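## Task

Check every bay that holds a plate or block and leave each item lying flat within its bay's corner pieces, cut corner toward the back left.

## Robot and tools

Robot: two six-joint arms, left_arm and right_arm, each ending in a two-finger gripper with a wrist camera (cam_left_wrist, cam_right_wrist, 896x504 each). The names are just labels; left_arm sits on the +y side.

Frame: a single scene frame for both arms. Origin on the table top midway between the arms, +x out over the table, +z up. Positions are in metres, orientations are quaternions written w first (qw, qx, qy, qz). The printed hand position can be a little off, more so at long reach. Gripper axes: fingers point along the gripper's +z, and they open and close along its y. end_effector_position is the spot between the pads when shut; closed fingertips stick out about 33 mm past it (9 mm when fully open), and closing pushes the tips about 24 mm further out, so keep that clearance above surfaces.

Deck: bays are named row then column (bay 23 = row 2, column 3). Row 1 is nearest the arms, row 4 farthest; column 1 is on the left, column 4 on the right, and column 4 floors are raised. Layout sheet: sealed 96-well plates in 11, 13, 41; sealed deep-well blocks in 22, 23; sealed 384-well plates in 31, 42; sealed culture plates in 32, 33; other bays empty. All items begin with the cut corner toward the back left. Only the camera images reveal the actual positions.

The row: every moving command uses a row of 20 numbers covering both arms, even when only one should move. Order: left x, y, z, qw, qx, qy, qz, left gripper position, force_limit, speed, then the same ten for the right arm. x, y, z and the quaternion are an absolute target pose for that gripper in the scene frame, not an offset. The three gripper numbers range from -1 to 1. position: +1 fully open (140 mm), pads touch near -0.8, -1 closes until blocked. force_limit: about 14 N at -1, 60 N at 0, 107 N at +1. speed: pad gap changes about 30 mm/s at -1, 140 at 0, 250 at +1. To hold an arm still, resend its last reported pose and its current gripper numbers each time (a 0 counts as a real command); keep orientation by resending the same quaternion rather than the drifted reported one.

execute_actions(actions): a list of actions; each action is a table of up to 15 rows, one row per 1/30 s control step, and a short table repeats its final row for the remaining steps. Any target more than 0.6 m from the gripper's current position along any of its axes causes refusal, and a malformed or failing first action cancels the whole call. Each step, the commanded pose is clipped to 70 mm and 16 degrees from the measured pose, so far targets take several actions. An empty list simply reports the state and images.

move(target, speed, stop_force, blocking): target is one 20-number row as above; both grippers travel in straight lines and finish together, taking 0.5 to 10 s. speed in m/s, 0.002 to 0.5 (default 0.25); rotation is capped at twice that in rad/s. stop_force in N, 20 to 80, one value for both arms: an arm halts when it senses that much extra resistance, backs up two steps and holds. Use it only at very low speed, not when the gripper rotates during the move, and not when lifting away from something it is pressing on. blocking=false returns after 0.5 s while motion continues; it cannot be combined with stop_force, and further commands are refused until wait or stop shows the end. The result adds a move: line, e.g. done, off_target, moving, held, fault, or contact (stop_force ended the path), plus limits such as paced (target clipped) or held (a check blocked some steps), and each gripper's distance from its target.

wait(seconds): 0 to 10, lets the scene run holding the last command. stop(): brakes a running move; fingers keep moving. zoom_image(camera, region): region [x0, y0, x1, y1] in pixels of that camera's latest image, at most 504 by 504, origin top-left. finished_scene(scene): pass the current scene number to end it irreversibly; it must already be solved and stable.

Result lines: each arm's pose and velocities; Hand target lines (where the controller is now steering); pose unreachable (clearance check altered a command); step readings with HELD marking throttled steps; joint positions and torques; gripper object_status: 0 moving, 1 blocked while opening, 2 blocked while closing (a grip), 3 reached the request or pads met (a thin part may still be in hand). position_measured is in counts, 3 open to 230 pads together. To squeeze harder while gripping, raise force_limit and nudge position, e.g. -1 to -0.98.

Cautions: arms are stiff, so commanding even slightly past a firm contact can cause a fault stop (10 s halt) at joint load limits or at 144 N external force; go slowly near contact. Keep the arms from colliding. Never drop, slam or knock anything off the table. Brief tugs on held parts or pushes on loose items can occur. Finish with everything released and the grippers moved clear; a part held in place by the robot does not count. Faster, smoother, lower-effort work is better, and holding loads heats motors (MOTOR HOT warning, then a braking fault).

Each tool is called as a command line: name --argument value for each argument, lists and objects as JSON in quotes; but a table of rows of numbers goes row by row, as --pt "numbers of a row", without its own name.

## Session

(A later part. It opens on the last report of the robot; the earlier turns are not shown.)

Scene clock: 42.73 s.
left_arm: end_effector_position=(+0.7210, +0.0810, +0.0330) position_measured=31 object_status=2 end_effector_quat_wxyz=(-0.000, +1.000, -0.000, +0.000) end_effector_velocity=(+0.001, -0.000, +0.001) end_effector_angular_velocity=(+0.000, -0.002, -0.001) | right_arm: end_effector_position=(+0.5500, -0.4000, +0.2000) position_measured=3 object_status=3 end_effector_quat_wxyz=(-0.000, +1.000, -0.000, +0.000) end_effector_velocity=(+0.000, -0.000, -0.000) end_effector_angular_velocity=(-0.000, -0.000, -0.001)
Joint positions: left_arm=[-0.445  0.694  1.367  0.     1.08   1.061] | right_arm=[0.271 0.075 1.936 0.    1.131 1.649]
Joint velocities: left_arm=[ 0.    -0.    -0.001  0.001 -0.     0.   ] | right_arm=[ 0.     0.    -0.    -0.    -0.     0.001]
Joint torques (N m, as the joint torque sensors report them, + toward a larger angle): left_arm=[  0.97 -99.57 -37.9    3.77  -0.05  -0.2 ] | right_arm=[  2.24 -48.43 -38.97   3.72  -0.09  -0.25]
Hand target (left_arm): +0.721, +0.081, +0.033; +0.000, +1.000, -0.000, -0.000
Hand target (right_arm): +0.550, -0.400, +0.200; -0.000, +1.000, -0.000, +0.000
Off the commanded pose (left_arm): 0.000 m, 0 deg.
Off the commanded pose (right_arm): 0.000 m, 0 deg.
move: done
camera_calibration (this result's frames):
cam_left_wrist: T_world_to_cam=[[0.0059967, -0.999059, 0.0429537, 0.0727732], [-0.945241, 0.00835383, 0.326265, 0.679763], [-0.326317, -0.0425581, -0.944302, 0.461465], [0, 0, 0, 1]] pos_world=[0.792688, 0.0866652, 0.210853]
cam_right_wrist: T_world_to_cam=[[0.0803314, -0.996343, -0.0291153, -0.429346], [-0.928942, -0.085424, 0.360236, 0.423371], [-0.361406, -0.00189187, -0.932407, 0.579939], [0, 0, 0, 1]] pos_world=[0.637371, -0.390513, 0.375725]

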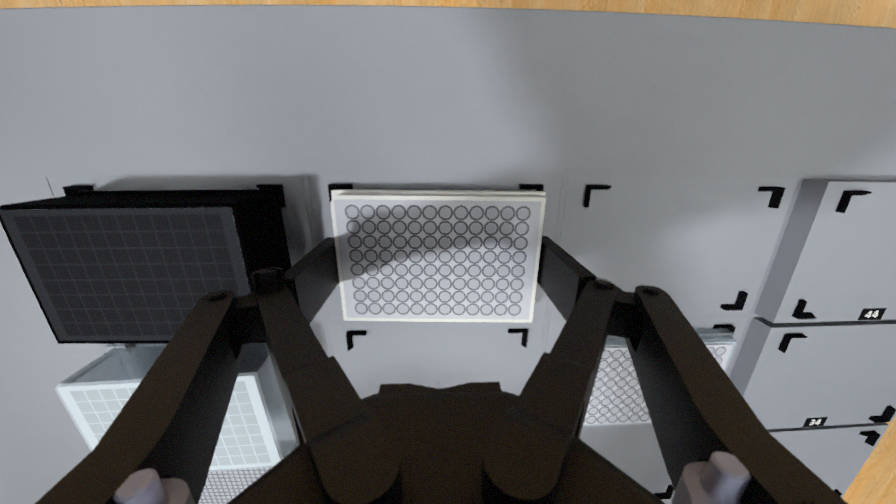

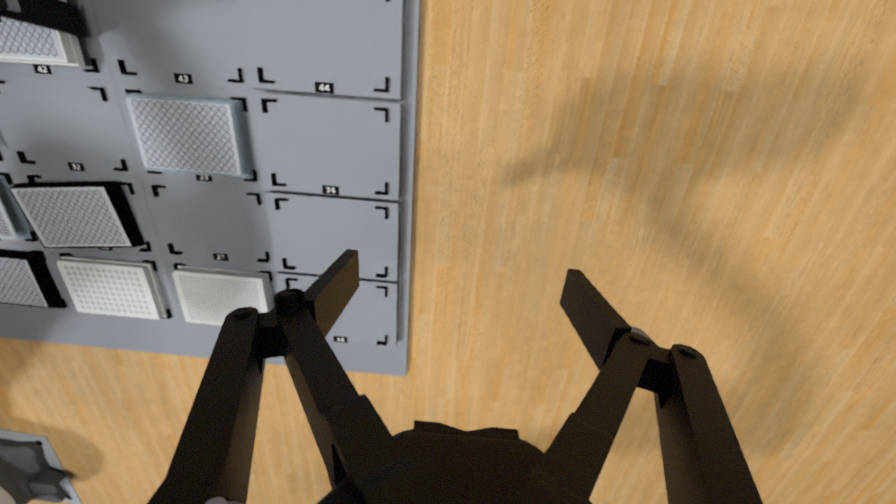

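move --target '[0.721,0.0823,0.032,0,1,0.003,0,-1,-0.6,-1,0.55,-0.4,0.2,0,1,0,0,1,0,0]' --speed 0.01

move --target '[0.721,0.0823,0.024,0,1,0.003,0,-1,-0.6,-1,0.55,-0.4,0.2,0,1,0,0,1,0,0]' --speed 0.004 --stop_force 20

move --target '[0.721,0.0823,0.027,0,1,0.003,0,1,-0.6,-1,0.55,-0.4,0.2,0,1,0,0,1,0,0]' --speed 0.004

move --target '[0.721,0.0823,0.075,0,1,0,0,1,-0.6,-1,0.55,-0.4,0.2,0,1,0,0,1,0,0]' --speed 0.1

zoom_image --camera "cam_left_wrist" --region '[320,150,560,330]'

move --target '[0.50,0.085,0.075,0,1,0.04,0,1,-0.6,-1,0.55,-0.4,0.2,0,1,0,0,1,0,0]'

Scene clock: 53.97 s.
left_arm: end_effector_position=(+0.7210, +0.0823, +0.0320) position_measured=31 object_status=2 end_effector_quat_wxyz=(+0.000, +1.000, +0.003, -0.000) end_effector_velocity=(-0.000, +0.000, -0.000) end_effector_angular_velocity=(+0.001, +0.000, -0.000) | right_arm: end_effector_position=(+0.5500, -0.4000, +0.2000) position_measured=3 object_status=3 end_effector_quat_wxyz=(-0.000, +1.000, -0.000, +0.000) end_effector_velocity=(+0.001, +0.000, -0.000) end_effector_angular_velocity=(+0.000, -0.000, -0.000)
Joint positions: left_arm=[-0.443  0.694  1.369 -0.     1.078  1.056] | right_arm=[0.271 0.075 1.936 0.    1.131 1.649]
Joint velocities: left_arm=[ 0.    -0.     0.001  0.001  0.    -0.   ] | right_arm=[ 0.     0.001 -0.001  0.    -0.001  0.   ]
Joint torques (N m, as the joint torque sensors report them, + toward a larger angle): left_arm=[  1.67 -99.23 -37.88   3.68  -0.01  -0.37] | right_arm=[  2.21 -49.48 -37.94   3.55   0.23  -0.42]
Hand target (left_arm): +0.721, +0.082, +0.032; +0.000, +1.000, +0.003, -0.000
Hand target (right_arm): +0.550, -0.400, +0.200; -0.000, +1.000, -0.000, +0.000
Off the commanded pose (left_arm): 0.000 m, 0 deg.
Off the commanded pose (right_arm): 0.000 m, 0 deg.
move: done
camera_calibration (this result's frames):
cam_left_wrist: T_world_to_cam=[[0.0119996, -0.999004, 0.0429762, 0.0697768], [-0.945272, 0.00268165, 0.326271, 0.680563], [-0.326062, -0.0445393, -0.944299, 0.460554], [0, 0, 0, 1]] pos_world=[0.792649, 0.088395, 0.209853]
cam_right_wrist: T_world_to_cam=[[0.0803314, -0.996343, -0.0291153, -0.429346], [-0.928942, -0.085424, 0.360236, 0.423371], [-0.361406, -0.00189189, -0.932407, 0.579939], [0, 0, 0, 1]] pos_world=[0.63737, -0.390513, 0.375725]

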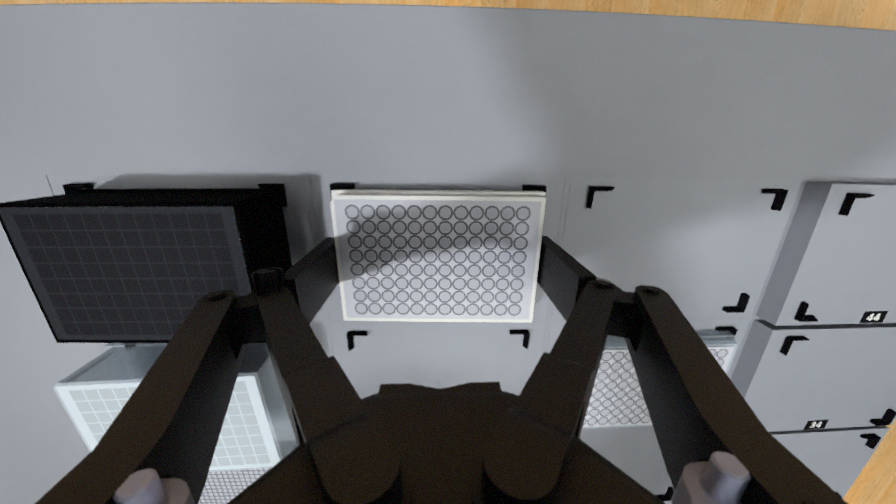

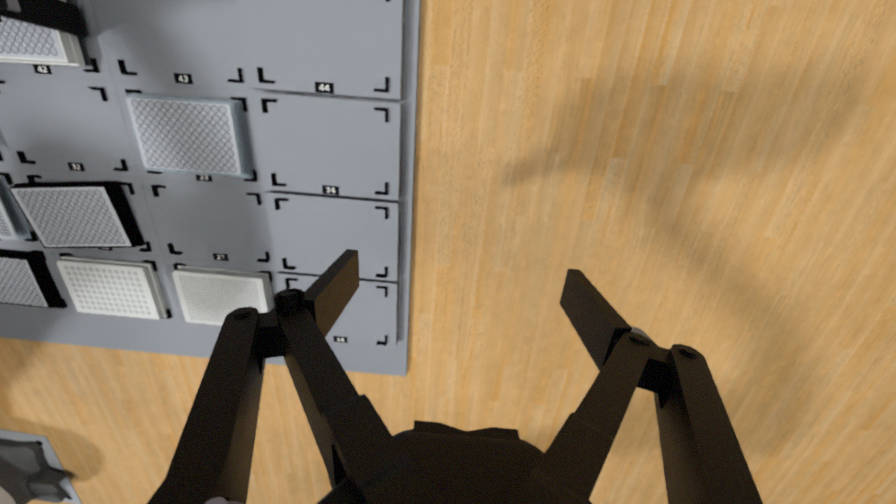

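Scene clock: 55.60 s.
left_arm: end_effector_position=(+0.7210, +0.0823, +0.0268) position_measured=31 object_status=2 end_effector_quat_wxyz=(+0.000, +1.000, +0.003, +0.000) end_effector_velocity=(-0.001, +0.000, +0.000) end_effector_angular_velocity=(+0.001, +0.001, +0.000) | right_arm: end_effector_position=(+0.5500, -0.4000, +0.2000) position_measured=3 object_status=3 end_effector_quat_wxyz=(-0.000, +1.000, -0.000, +0.000) end_effector_velocity=(-0.000, +0.000, +0.000) end_effector_angular_velocity=(-0.000, -0.001, +0.001)
Joint positions: left_arm=[-0.443  0.698  1.373 -0.     1.071  1.056] | right_arm=[0.271 0.075 1.936 0.    1.131 1.649]
Joint velocities: left_arm=[-0.    -0.001  0.001 -0.     0.001 -0.   ] | right_arm=[ 0.    -0.     0.    -0.    -0.001 -0.001]
Joint torques (N m, as the joint torque sensors report them, + toward a larger angle): left_arm=[  5.01 -79.71 -27.19   3.59  -1.01  -0.15] | right_arm=[  3.   -47.51 -38.71   3.89   0.1   -0.53]
Hand target (left_arm): +0.721, +0.082, +0.027; +0.000, +1.000, +0.003, +0.000
Hand target (right_arm): +0.550, -0.400, +0.200; -0.000, +1.000, -0.000, +0.000
Off the commanded pose (left_arm): 0.003 m, 0 deg.
Off the commanded pose (right_arm): 0.000 m, 0 deg.
move: contact (left_arm)
camera_calibration (this result's frames):
cam_left_wrist: T_world_to_cam=[[0.0120194, -0.999002, 0.0430232, 0.0699937], [-0.945276, 0.00267774, 0.32626, 0.682225], [-0.326049, -0.0445903, -0.944301, 0.455629], [0, 0, 0, 1]] pos_world=[0.792608, 0.0884136, 0.204657]
cam_right_wrist: T_world_to_cam=[[0.0803314, -0.996343, -0.0291153, -0.429346], [-0.928942, -0.085424, 0.360236, 0.423371], [-0.361406, -0.00189184, -0.932407, 0.579939], [0, 0, 0, 1]] pos_world=[0.637371, -0.390513, 0.375725]

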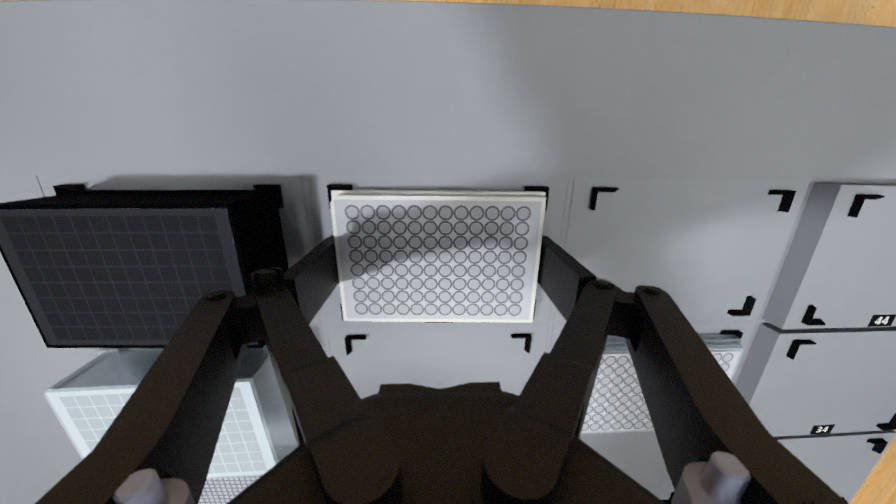

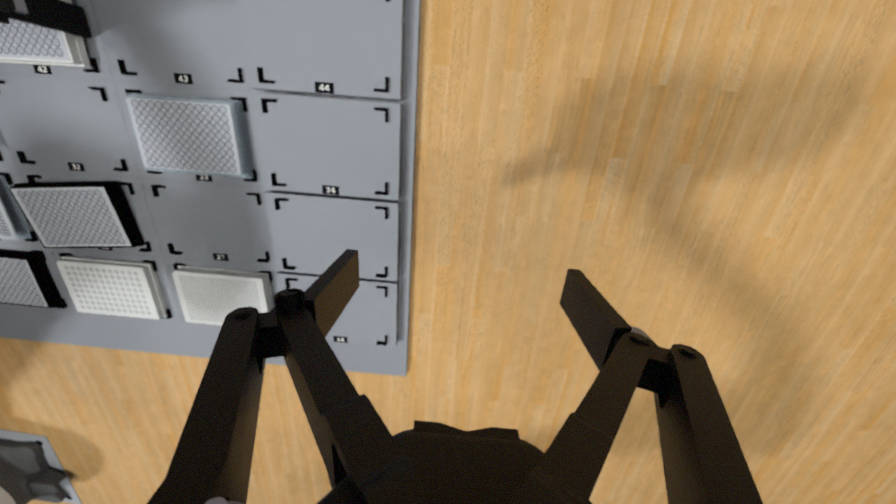

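Scene clock: 56.40 s.
left_arm: end_effector_position=(+0.7210, +0.0823, +0.0270) position_measured=3 object_status=0 end_effector_quat_wxyz=(-0.000, +1.000, +0.003, -0.000) end_effector_velocity=(-0.000, +0.000, -0.001) end_effector_angular_velocity=(+0.001, +0.001, -0.000) | right_arm: end_effector_position=(+0.5500, -0.4000, +0.2000) position_measured=3 object_status=3 end_effector_quat_wxyz=(-0.000, +1.000, -0.000, +0.000) end_effector_velocity=(+0.000, -0.000, +0.001) end_effector_angular_velocity=(+0.000, -0.001, +0.001)
Joint positions: left_arm=[-0.443  0.698  1.372 -0.     1.071  1.056] | right_arm=[0.271 0.075 1.936 0.    1.131 1.649]
Joint velocities: left_arm=[0.    0.    0.001 0.001 0.    0.   ] | right_arm=[-0.    -0.001 -0.     0.     0.    -0.001]
Joint torques (N m, as the joint torque sensors report them, + toward a larger angle): left_arm=[  1.21 -99.27 -37.69   3.61   0.08  -0.23] | right_arm=[  3.3  -50.92 -38.43   3.71   0.07  -0.48]
Hand target (left_arm): +0.721, +0.082, +0.027; -0.000, +1.000, +0.003, +0.000
Hand target (right_arm): +0.550, -0.400, +0.200; -0.000, +1.000, -0.000, +0.000
Off the commanded pose (left_arm): 0.000 m, 0 deg.
Off the commanded pose (right_arm): 0.000 m, 0 deg.
move: done
camera_calibration (this result's frames):
cam_left_wrist: T_world_to_cam=[[0.0120003, -0.999005, 0.0429651, 0.0699982], [-0.945271, 0.00267759, 0.326275, 0.682197], [-0.326066, -0.0445291, -0.944298, 0.455826], [0, 0, 0, 1]] pos_world=[0.79265, 0.0883994, 0.204844]
cam_right_wrist: T_world_to_cam=[[0.0803315, -0.996343, -0.0291152, -0.429346], [-0.928942, -0.085424, 0.360236, 0.423371], [-0.361406, -0.00189198, -0.932407, 0.579939], [0, 0, 0, 1]] pos_world=[0.63737, -0.390513, 0.375725]

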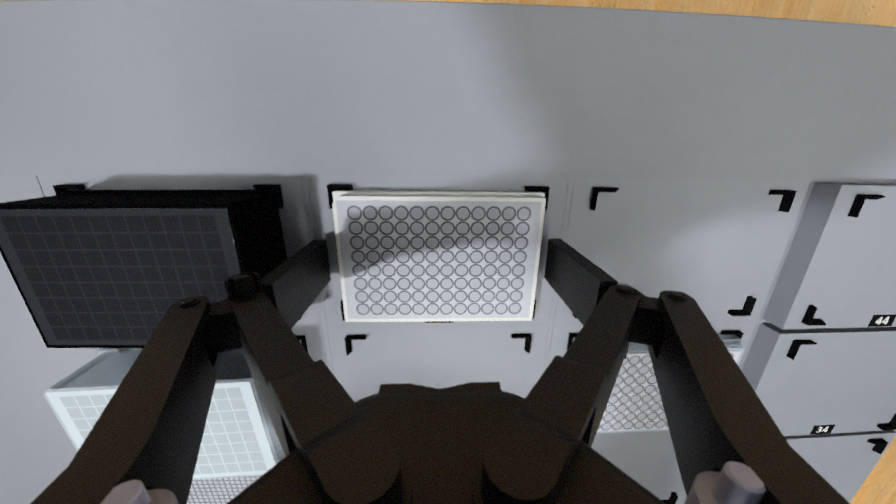

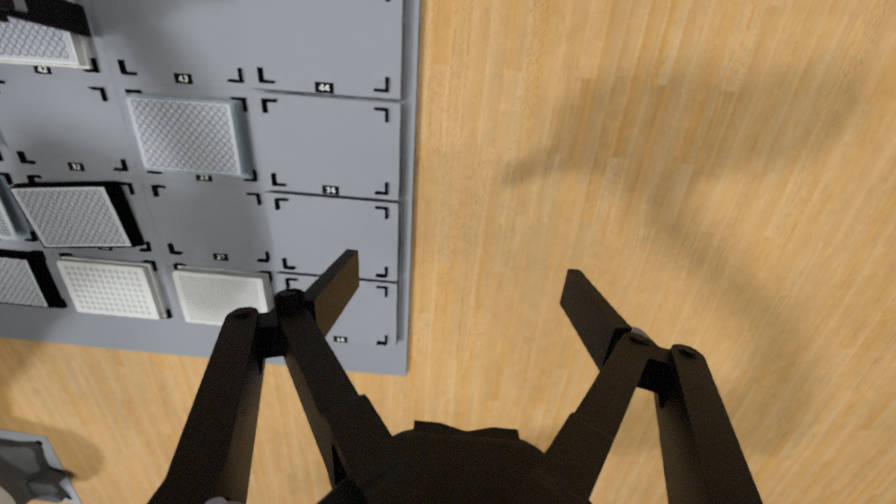

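Scene clock: 57.17 s.
left_arm: end_effector_position=(+0.7210, +0.0823, +0.0750) position_measured=3 object_status=3 end_effector_quat_wxyz=(-0.000, +1.000, +0.000, +0.000) end_effector_velocity=(-0.001, +0.001, -0.001) end_effector_angular_velocity=(+0.002, +0.001, -0.000) | right_arm: end_effector_position=(+0.5500, -0.4000, +0.2000) position_measured=3 object_status=3 end_effector_quat_wxyz=(-0.000, +1.000, -0.000, +0.000) end_effector_velocity=(-0.000, -0.000, -0.000) end_effector_angular_velocity=(+0.000, +0.001, -0.000)
Joint positions: left_arm=[-0.443  0.663  1.34   0.     1.139  1.062] | right_arm=[0.271 0.075 1.936 0.    1.131 1.649]
Joint velocities: left_arm=[ 0.     0.     0.002  0.001  0.    -0.   ] | right_arm=[-0.  0.  0.  0.  0.  0.]
Joint torques (N m, as the joint torque sensors report them, + toward a larger angle): left_arm=[  2.25 -97.89 -38.78   3.69   0.03  -0.16] | right_arm=[  3.33 -48.52 -37.09   3.72   0.09  -0.47]
Hand target (left_arm): +0.721, +0.082, +0.075; -0.000, +1.000, +0.000, +0.000
Hand target (right_arm): +0.550, -0.400, +0.200; -0.000, +1.000, -0.000, +0.000
Off the commanded pose (left_arm): 0.000 m, 0 deg.
Off the commanded pose (right_arm): 0.000 m, 0 deg.
move: done
camera_calibration (this result's frames):
cam_left_wrist: T_world_to_cam=[[0.00600941, -0.999061, 0.0429095, 0.0722764], [-0.945259, 0.00832508, 0.326215, 0.666087], [-0.326266, -0.0425209, -0.944321, 0.501168], [0, 0, 0, 1]] pos_world=[0.792704, 0.0879734, 0.252874]
cam_right_wrist: T_world_to_cam=[[0.0803314, -0.996343, -0.0291154, -0.429346], [-0.928942, -0.085424, 0.360236, 0.423371], [-0.361406, -0.00189185, -0.932407, 0.579939], [0, 0, 0, 1]] pos_world=[0.63737, -0.390513, 0.375725]

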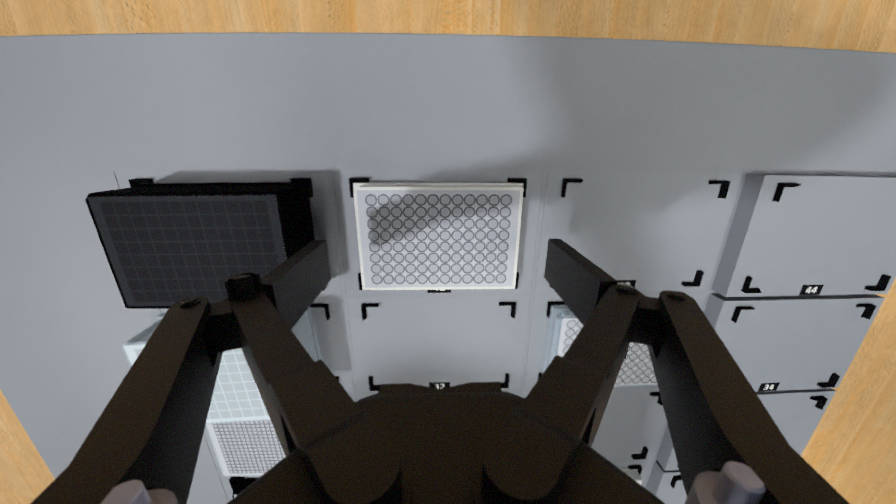

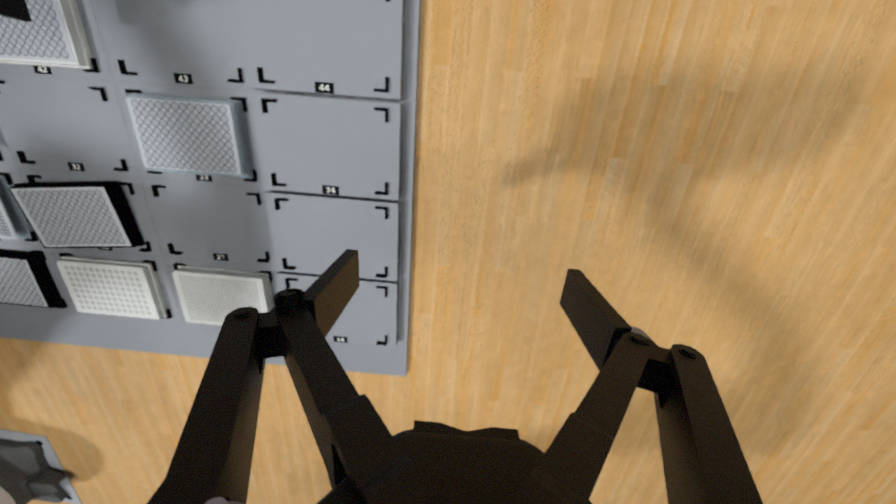

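Region (320, 150, 560, 330) of cam_left_wrist's 896x504 image, scaled by 2.100, with more detail than that image has; it fills the top 378 rows of this view, and the rest is white.

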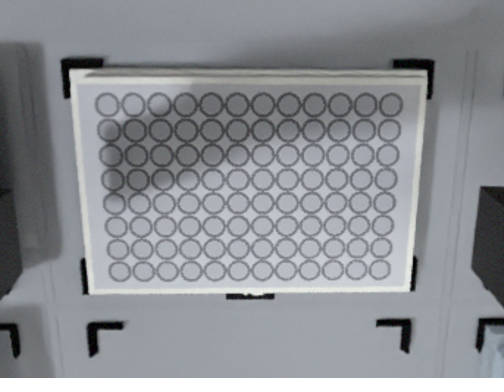

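Scene clock: 58.43 s.
left_arm: end_effector_position=(+0.5001, +0.0850, +0.0751) position_measured=3 object_status=3 end_effector_quat_wxyz=(-0.000, +0.999, +0.040, +0.000) end_effector_velocity=(+0.000, -0.000, +0.001) end_effector_angular_velocity=(+0.000, -0.001, -0.001) | right_arm: end_effector_position=(+0.5500, -0.4000, +0.2000) position_measured=3 object_status=3 end_effector_quat_wxyz=(-0.000, +1.000, -0.000, +0.000) end_effector_velocity=(+0.000, +0.000, -0.001) end_effector_angular_velocity=(-0.000, +0.002, -0.000)
Joint positions: left_arm=[-0.594  0.393  1.782  0.     0.967  0.831] | right_arm=[0.271 0.075 1.936 0.    1.131 1.649]
Joint velocities: left_arm=[-0.    -0.001 -0.     0.001  0.    -0.   ] | right_arm=[ 0.     0.002  0.     0.    -0.001  0.   ]
Joint torques (N m, as the joint torque sensors report them, + toward a larger angle): left_arm=[  1.84 -70.77 -35.12   3.3    0.03  -0.13] | right_arm=[  3.09 -49.51 -37.9    3.72   0.15  -0.5 ]
Hand target (left_arm): +0.500, +0.085, +0.075; -0.000, +0.999, +0.040, +0.000
Hand target (right_arm): +0.550, -0.400, +0.200; -0.000, +1.000, -0.000, +0.000
Off the commanded pose (left_arm): 0.000 m, 0 deg.
Off the commanded pose (right_arm): 0.000 m, 0 deg.
move: done
camera_calibration (this result's frames):
cam_left_wrist: T_world_to_cam=[[0.0857316, -0.995393, 0.0429216, 0.0361524], [-0.94291, -0.0671451, 0.326209, 0.462412], [-0.321824, -0.0684376, -0.944323, 0.429234], [0, 0, 0, 1]] pos_world=[0.571051, 0.0964103, 0.252941]
cam_right_wrist: T_world_to_cam=[[0.0803314, -0.996343, -0.0291153, -0.429346], [-0.928942, -0.085424, 0.360236, 0.423371], [-0.361406, -0.00189184, -0.932407, 0.579939], [0, 0, 0, 1]] pos_world=[0.63737, -0.390513, 0.375725]

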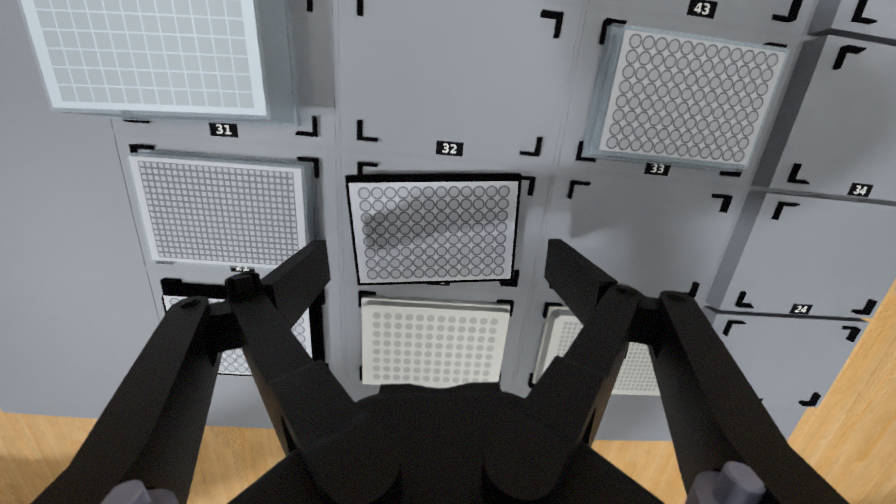

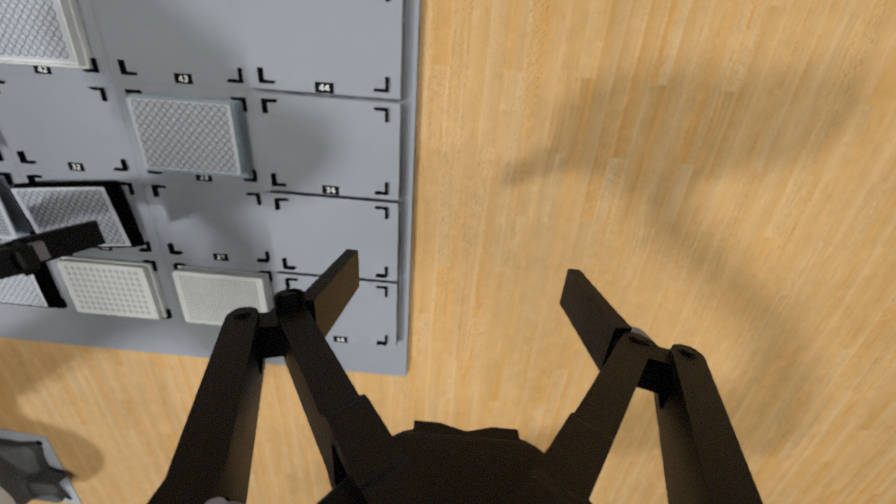

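move --target '[0.505,0.089,0.045,0,1,0.052,0,1,-0.6,-1,0.55,-0.4,0.2,0,1,0,0,1,0,0]' --speed 0.06

move --target '[0.505,0.089,0.028,0,1,0.052,0,1,-0.6,-1,0.55,-0.4,0.2,0,1,0,0,1,0,0]' --speed 0.01 --stop_force 20

move --target '[0.505,0.089,0.028,0,1,0.052,0,-1,-0.6,-1,0.55,-0.4,0.2,0,1,0,0,1,0,0]'

move --target '[0.505,0.089,0.034,0,1,0.05,0,-1,-0.6,-1,0.55,-0.4,0.2,0,1,0,0,1,0,0]' --speed 0.02

move --target '[0.505,0.0823,0.033,0,1,0.003,0,-1,-0.6,-1,0.55,-0.4,0.2,0,1,0,0,1,0,0]' --speed 0.03

zoom_image --camera "cam_left_wrist" --region '[300,140,580,350]'

Scene clock: 71.37 s.
left_arm: end_effector_position=(+0.5050, +0.0890, +0.0450) position_measured=3 object_status=3 end_effector_quat_wxyz=(+0.000, +0.999, +0.052, -0.000) end_effector_velocity=(-0.000, -0.000, -0.000) end_effector_angular_velocity=(-0.000, +0.001, +0.001) | right_arm: end_effector_position=(+0.5500, -0.4000, +0.2000) position_measured=3 object_status=3 end_effector_quat_wxyz=(-0.000, +1.000, -0.000, +0.000) end_effector_velocity=(-0.000, +0.000, +0.000) end_effector_angular_velocity=(+0.000, -0.000, -0.000)
Joint positions: left_arm=[-0.585  0.425  1.799 -0.     0.917  0.816] | right_arm=[0.271 0.075 1.936 0.    1.131 1.649]
Joint velocities: left_arm=[ 0.     0.     0.    -0.001  0.    -0.   ] | right_arm=[ 0.    -0.001  0.    -0.     0.     0.   ]
Joint torques (N m, as the joint torque sensors report them, + toward a larger angle): left_arm=[  1.64 -72.29 -34.2    3.31   0.03  -0.33] | right_arm=[  3.76 -49.21 -37.88   3.38   0.14  -0.37]
Hand target (left_arm): +0.505, +0.089, +0.045; +0.000, +0.999, +0.052, -0.000
Hand target (right_arm): +0.550, -0.400, +0.200; -0.000, +1.000, -0.000, +0.000
Off the commanded pose (left_arm): 0.000 m, 0 deg.
Off the commanded pose (right_arm): 0.000 m, 0 deg.
move: done
camera_calibration (this result's frames):
cam_left_wrist: T_world_to_cam=[[0.109588, -0.993045, 0.0430282, 0.0286794], [-0.941009, -0.0897082, 0.326273, 0.478177], [-0.320144, -0.0762455, -0.944296, 0.402549], [0, 0, 0, 1]] pos_world=[0.5757, 0.102069, 0.222875]
cam_right_wrist: T_world_to_cam=[[0.0803314, -0.996343, -0.0291154, -0.429346], [-0.928942, -0.085424, 0.360236, 0.423371], [-0.361406, -0.00189178, -0.932407, 0.579939], [0, 0, 0, 1]] pos_world=[0.63737, -0.390513, 0.375725]

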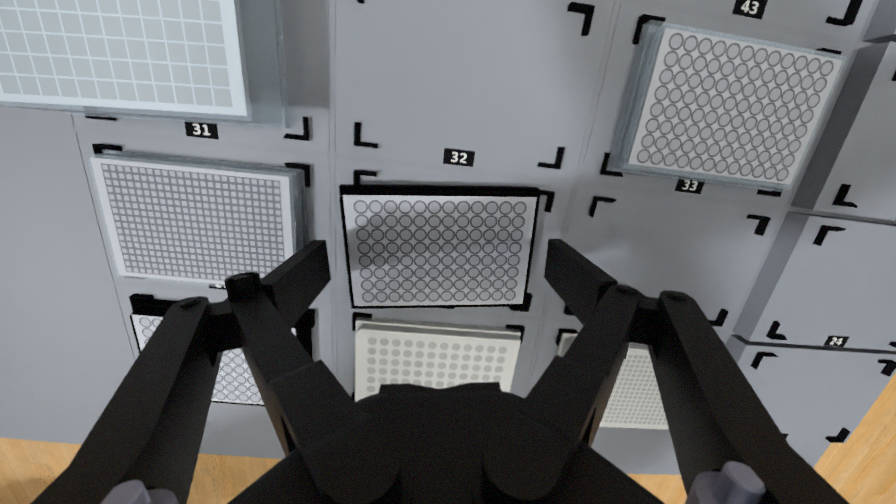

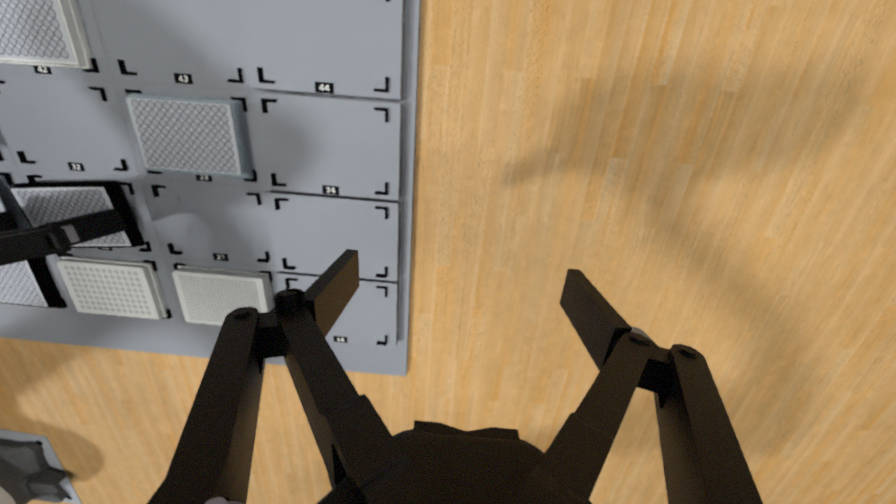

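Scene clock: 73.30 s.
left_arm: end_effector_position=(+0.5050, +0.0890, +0.0280) position_measured=3 object_status=3 end_effector_quat_wxyz=(+0.000, +0.999, +0.052, +0.000) end_effector_velocity=(-0.000, +0.000, -0.000) end_effector_angular_velocity=(+0.000, +0.000, -0.000) | right_arm: end_effector_position=(+0.5500, -0.4000, +0.2000) position_measured=3 object_status=3 end_effector_quat_wxyz=(-0.000, +1.000, -0.000, +0.000) end_effector_velocity=(-0.000, +0.000, +0.000) end_effector_angular_velocity=(+0.000, -0.001, +0.001)
Joint positions: left_arm=[-0.585  0.442  1.81  -0.     0.889  0.816] | right_arm=[0.271 0.075 1.936 0.    1.131 1.649]
Joint velocities: left_arm=[ 0.  0.  0.  0. -0.  0.] | right_arm=[-0.    -0.001  0.     0.     0.    -0.001]
Joint torques (N m, as the joint torque sensors report them, + toward a larger angle): left_arm=[  2.05 -74.32 -33.38   3.04   0.12  -0.24] | right_arm=[  3.05 -49.5  -38.2    3.87  -0.06  -0.38]
Hand target (left_arm): +0.505, +0.089, +0.028; +0.000, +0.999, +0.052, -0.000
Hand target (right_arm): +0.550, -0.400, +0.200; -0.000, +1.000, -0.000, +0.000
Off the commanded pose (left_arm): 0.000 m, 0 deg.
Off the commanded pose (right_arm): 0.000 m, 0 deg.
move: done
camera_calibration (this result's frames):
cam_left_wrist: T_world_to_cam=[[0.109584, -0.993048, 0.0429798, 0.0294283], [-0.94101, -0.0897206, 0.326269, 0.483738], [-0.320144, -0.0761983, -0.9443, 0.386475], [0, 0, 0, 1]] pos_world=[0.575705, 0.102074, 0.205855]
cam_right_wrist: T_world_to_cam=[[0.0803314, -0.996343, -0.0291155, -0.429346], [-0.928942, -0.0854241, 0.360236, 0.423371], [-0.361406, -0.00189172, -0.932407, 0.579939], [0, 0, 0, 1]] pos_world=[0.637371, -0.390513, 0.375725]

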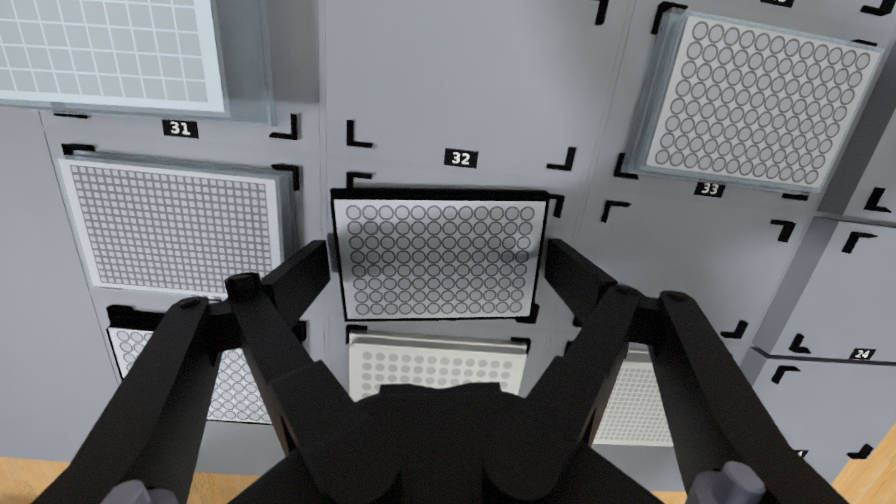

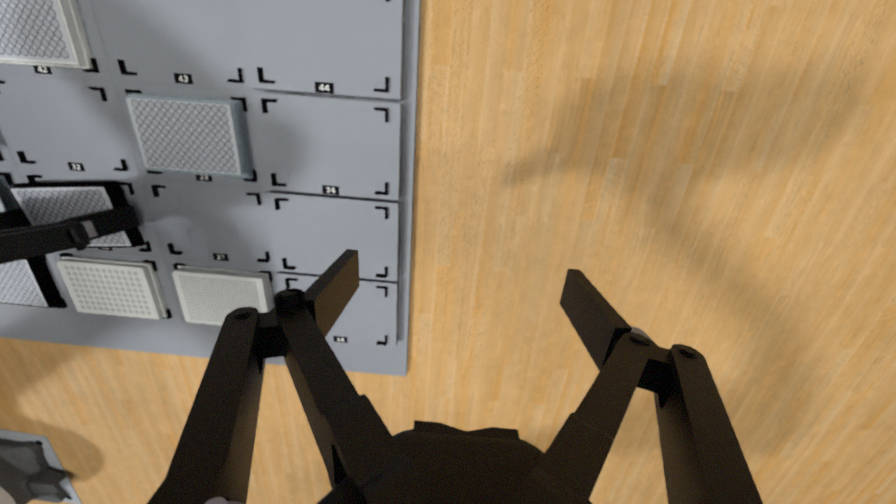

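Scene clock: 74.10 s.
left_arm: end_effector_position=(+0.5050, +0.0890, +0.0280) position_measured=31 object_status=2 end_effector_quat_wxyz=(-0.000, +0.999, +0.052, +0.000) end_effector_velocity=(+0.001, -0.001, +0.001) end_effector_angular_velocity=(-0.001, -0.001, +0.000) | right_arm: end_effector_position=(+0.5500, -0.4000, +0.2000) position_measured=3 object_status=3 end_effector_quat_wxyz=(-0.000, +1.000, -0.000, +0.000) end_effector_velocity=(-0.000, -0.000, +0.001) end_effector_angular_velocity=(+0.000, -0.001, -0.000)
Joint positions: left_arm=[-0.585  0.442  1.81   0.     0.889  0.816] | right_arm=[0.271 0.075 1.936 0.    1.131 1.649]
Joint velocities: left_arm=[-0.    -0.    -0.001 -0.     0.    -0.   ] | right_arm=[-0.    -0.001  0.     0.     0.001  0.   ]
Joint torques (N m, as the joint torque sensors report them, + toward a larger angle): left_arm=[  0.15 -64.54 -30.07   2.94  -0.98  -0.32] | right_arm=[  2.37 -49.35 -37.78   3.65   0.2   -0.54]
Hand target (left_arm): +0.505, +0.089, +0.028; -0.000, +0.999, +0.052, +0.000
Hand target (right_arm): +0.550, -0.400, +0.200; -0.000, +1.000, -0.000, +0.000
Off the commanded pose (left_arm): 0.000 m, 0 deg.
Off the commanded pose (right_arm): 0.000 m, 0 deg.
move: done
camera_calibration (this result's frames):
cam_left_wrist: T_world_to_cam=[[0.109595, -0.993048, 0.0429485, 0.029442], [-0.941011, -0.0897416, 0.326259, 0.483756], [-0.320137, -0.0761714, -0.944304, 0.386464], [0, 0, 0, 1]] pos_world=[0.575714, 0.102088, 0.205845]
cam_right_wrist: T_world_to_cam=[[0.0803315, -0.996343, -0.0291152, -0.429346], [-0.928942, -0.0854241, 0.360236, 0.423371], [-0.361406, -0.00189201, -0.932407, 0.579939], [0, 0, 0, 1]] pos_world=[0.63737, -0.390513, 0.375725]

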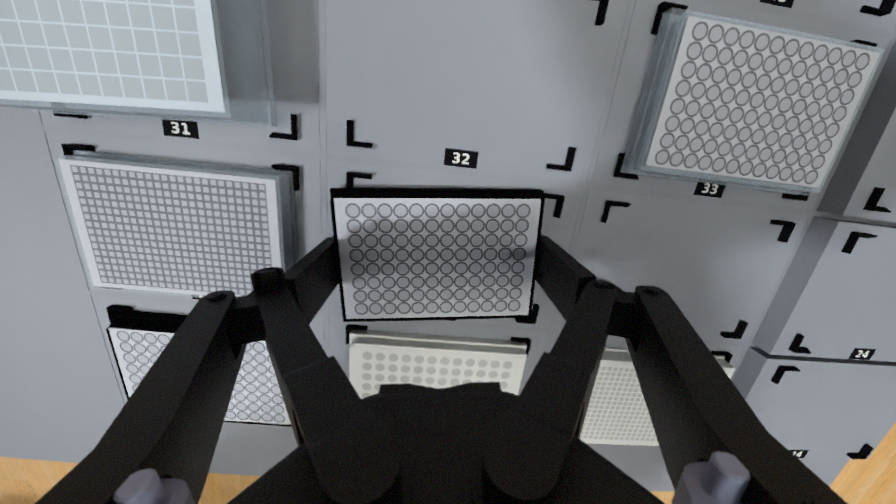

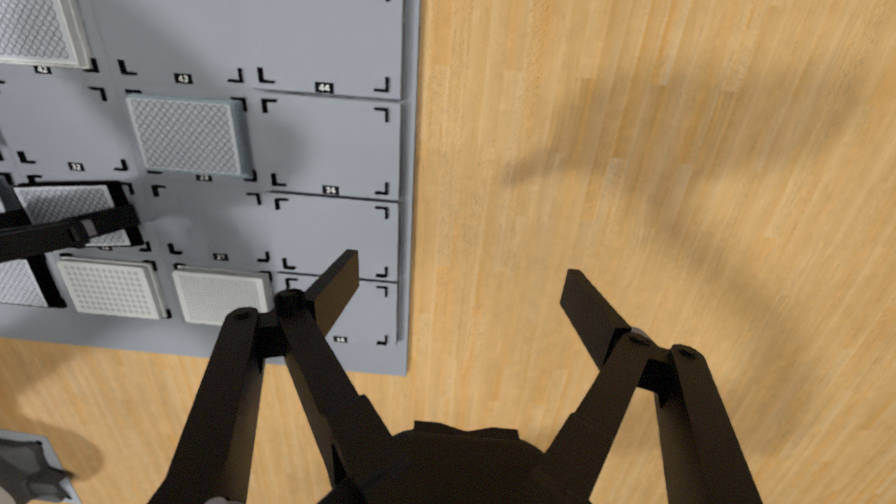

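Scene clock: 74.80 s.
left_arm: end_effector_position=(+0.5050, +0.0890, +0.0340) position_measured=31 object_status=2 end_effector_quat_wxyz=(-0.000, +0.999, +0.050, +0.000) end_effector_velocity=(-0.000, -0.000, -0.000) end_effector_angular_velocity=(-0.000, +0.001, +0.001) | right_arm: end_effector_position=(+0.5500, -0.4000, +0.2000) position_measured=3 object_status=3 end_effector_quat_wxyz=(-0.000, +1.000, -0.000, +0.000) end_effector_velocity=(+0.000, +0.000, +0.001) end_effector_angular_velocity=(+0.000, -0.001, -0.000)
Joint positions: left_arm=[-0.585  0.436  1.807  0.     0.899  0.82 ] | right_arm=[0.271 0.075 1.936 0.    1.131 1.649]
Joint velocities: left_arm=[ 0.     0.     0.    -0.001  0.    -0.   ] | right_arm=[-0.    -0.001 -0.     0.    -0.     0.   ]
Joint torques (N m, as the joint torque sensors report them, + toward a larger angle): left_arm=[  1.81 -74.44 -33.64   3.16   0.14  -0.31] | right_arm=[  3.18 -50.51 -38.2    3.83   0.16  -0.52]
Hand target (left_arm): +0.505, +0.089, +0.034; -0.000, +0.999, +0.050, +0.000
Hand target (right_arm): +0.550, -0.400, +0.200; -0.000, +1.000, -0.000, +0.000
Off the commanded pose (left_arm): 0.000 m, 0 deg.
Off the commanded pose (right_arm): 0.000 m, 0 deg.
move: done
camera_calibration (this result's frames):
cam_left_wrist: T_world_to_cam=[[0.105641, -0.993477, 0.042945, 0.031215], [-0.941359, -0.0859958, 0.326262, 0.481646], [-0.320441, -0.0748934, -0.944303, 0.39217], [0, 0, 0, 1]] pos_world=[0.575772, 0.101802, 0.211844]
cam_right_wrist: T_world_to_cam=[[0.0803315, -0.996343, -0.0291153, -0.429346], [-0.928942, -0.085424, 0.360236, 0.423371], [-0.361406, -0.00189191, -0.932407, 0.579939], [0, 0, 0, 1]] pos_world=[0.63737, -0.390513, 0.375725]

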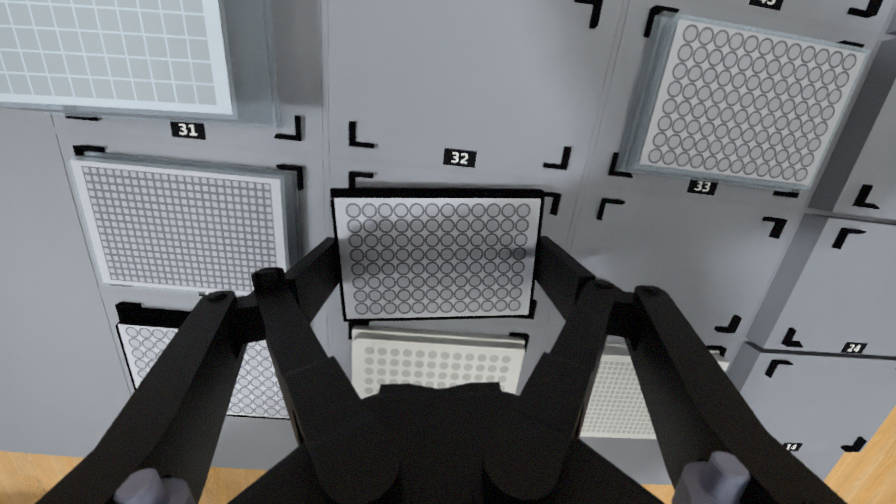

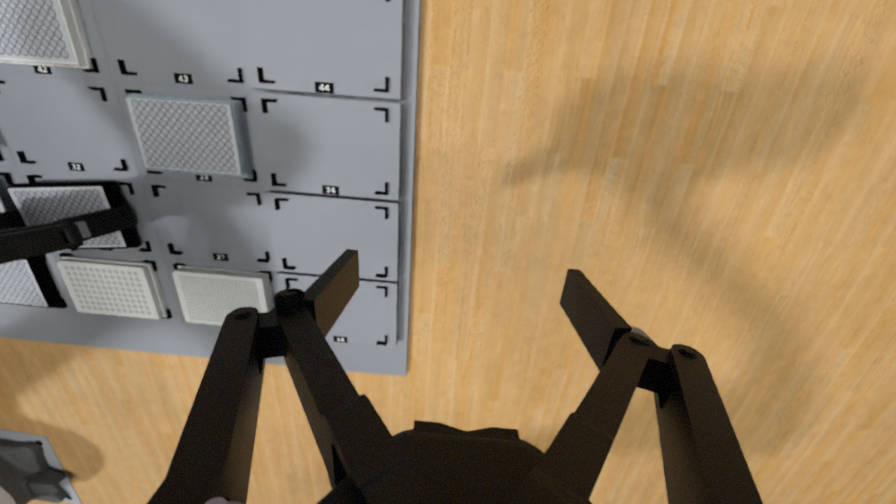

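Scene clock: 76.60 s.
left_arm: end_effector_position=(+0.5050, +0.0823, +0.0330) position_measured=31 object_status=2 end_effector_quat_wxyz=(-0.000, +1.000, +0.003, +0.000) end_effector_velocity=(+0.000, -0.000, +0.000) end_effector_angular_velocity=(-0.000, -0.001, -0.000) | right_arm: end_effector_position=(+0.5500, -0.4000, +0.2000) position_measured=3 object_status=3 end_effector_quat_wxyz=(-0.000, +1.000, -0.000, +0.000) end_effector_velocity=(+0.000, +0.000, -0.000) end_effector_angular_velocity=(+0.000, +0.000, +0.000)
Joint positions: left_arm=[-0.593  0.442  1.799  0.     0.9    0.906] | right_arm=[0.271 0.075 1.936 0.    1.131 1.649]
Joint velocities: left_arm=[-0. -0. -0.  0. -0.  0.] | right_arm=[ 0.     0.001 -0.     0.    -0.    -0.   ]
Joint torques (N m, as the joint torque sensors report them, + toward a larger angle): left_arm=[  1.8  -74.49 -33.66   3.24   0.11  -0.42] | right_arm=[  3.98 -49.25 -38.44   3.68   0.07  -0.36]
Hand target (left_arm): +0.505, +0.082, +0.033; -0.000, +1.000, +0.003, +0.000
Hand target (right_arm): +0.550, -0.400, +0.200; -0.000, +1.000, -0.000, +0.000
Off the commanded pose (left_arm): 0.000 m, 0 deg.
Off the commanded pose (right_arm): 0.000 m, 0 deg.
move: done
camera_calibration (this result's frames):
cam_left_wrist: T_world_to_cam=[[0.0119856, -0.999006, 0.0429413, 0.0723458], [-0.945282, 0.00268229, 0.326244, 0.476068], [-0.326035, -0.0445019, -0.94431, 0.391051], [0, 0, 0, 1]] pos_world=[0.576648, 0.0883994, 0.210852]
cam_right_wrist: T_world_to_cam=[[0.0803315, -0.996343, -0.0291152, -0.429346], [-0.928942, -0.0854241, 0.360236, 0.423371], [-0.361406, -0.00189205, -0.932407, 0.579939], [0, 0, 0, 1]] pos_world=[0.63737, -0.390513, 0.375725]

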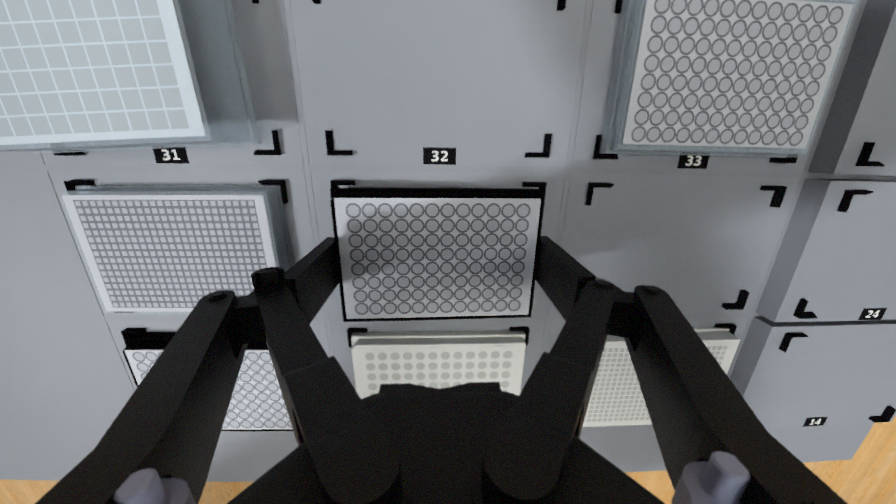

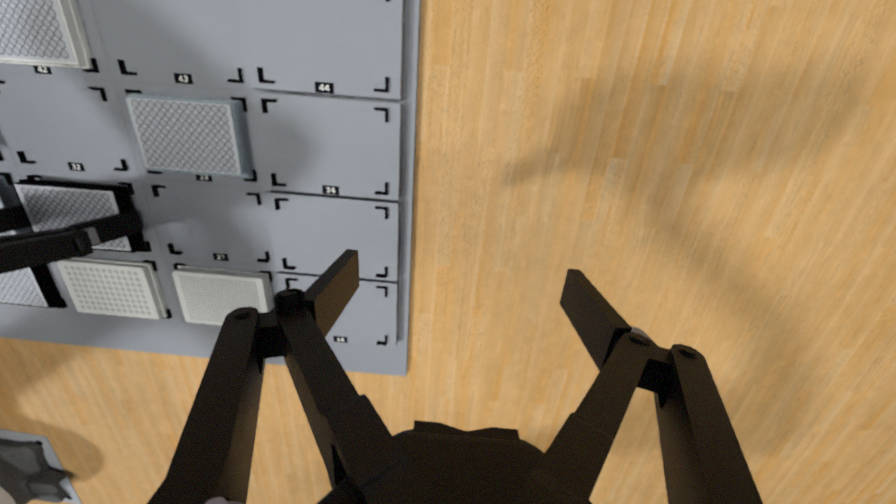

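Region (300, 140, 580, 350) of cam_left_wrist's 896x504 image, scaled by 1.800, with more detail than that image has; it fills the top 378 rows of this view, and the rest is white.

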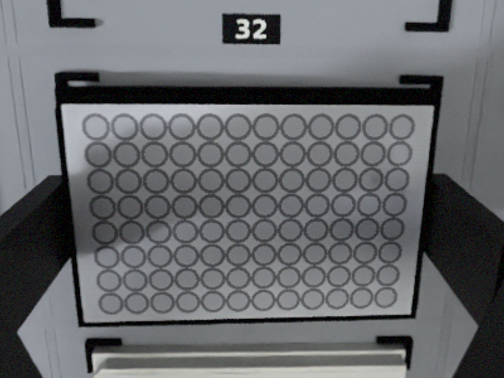

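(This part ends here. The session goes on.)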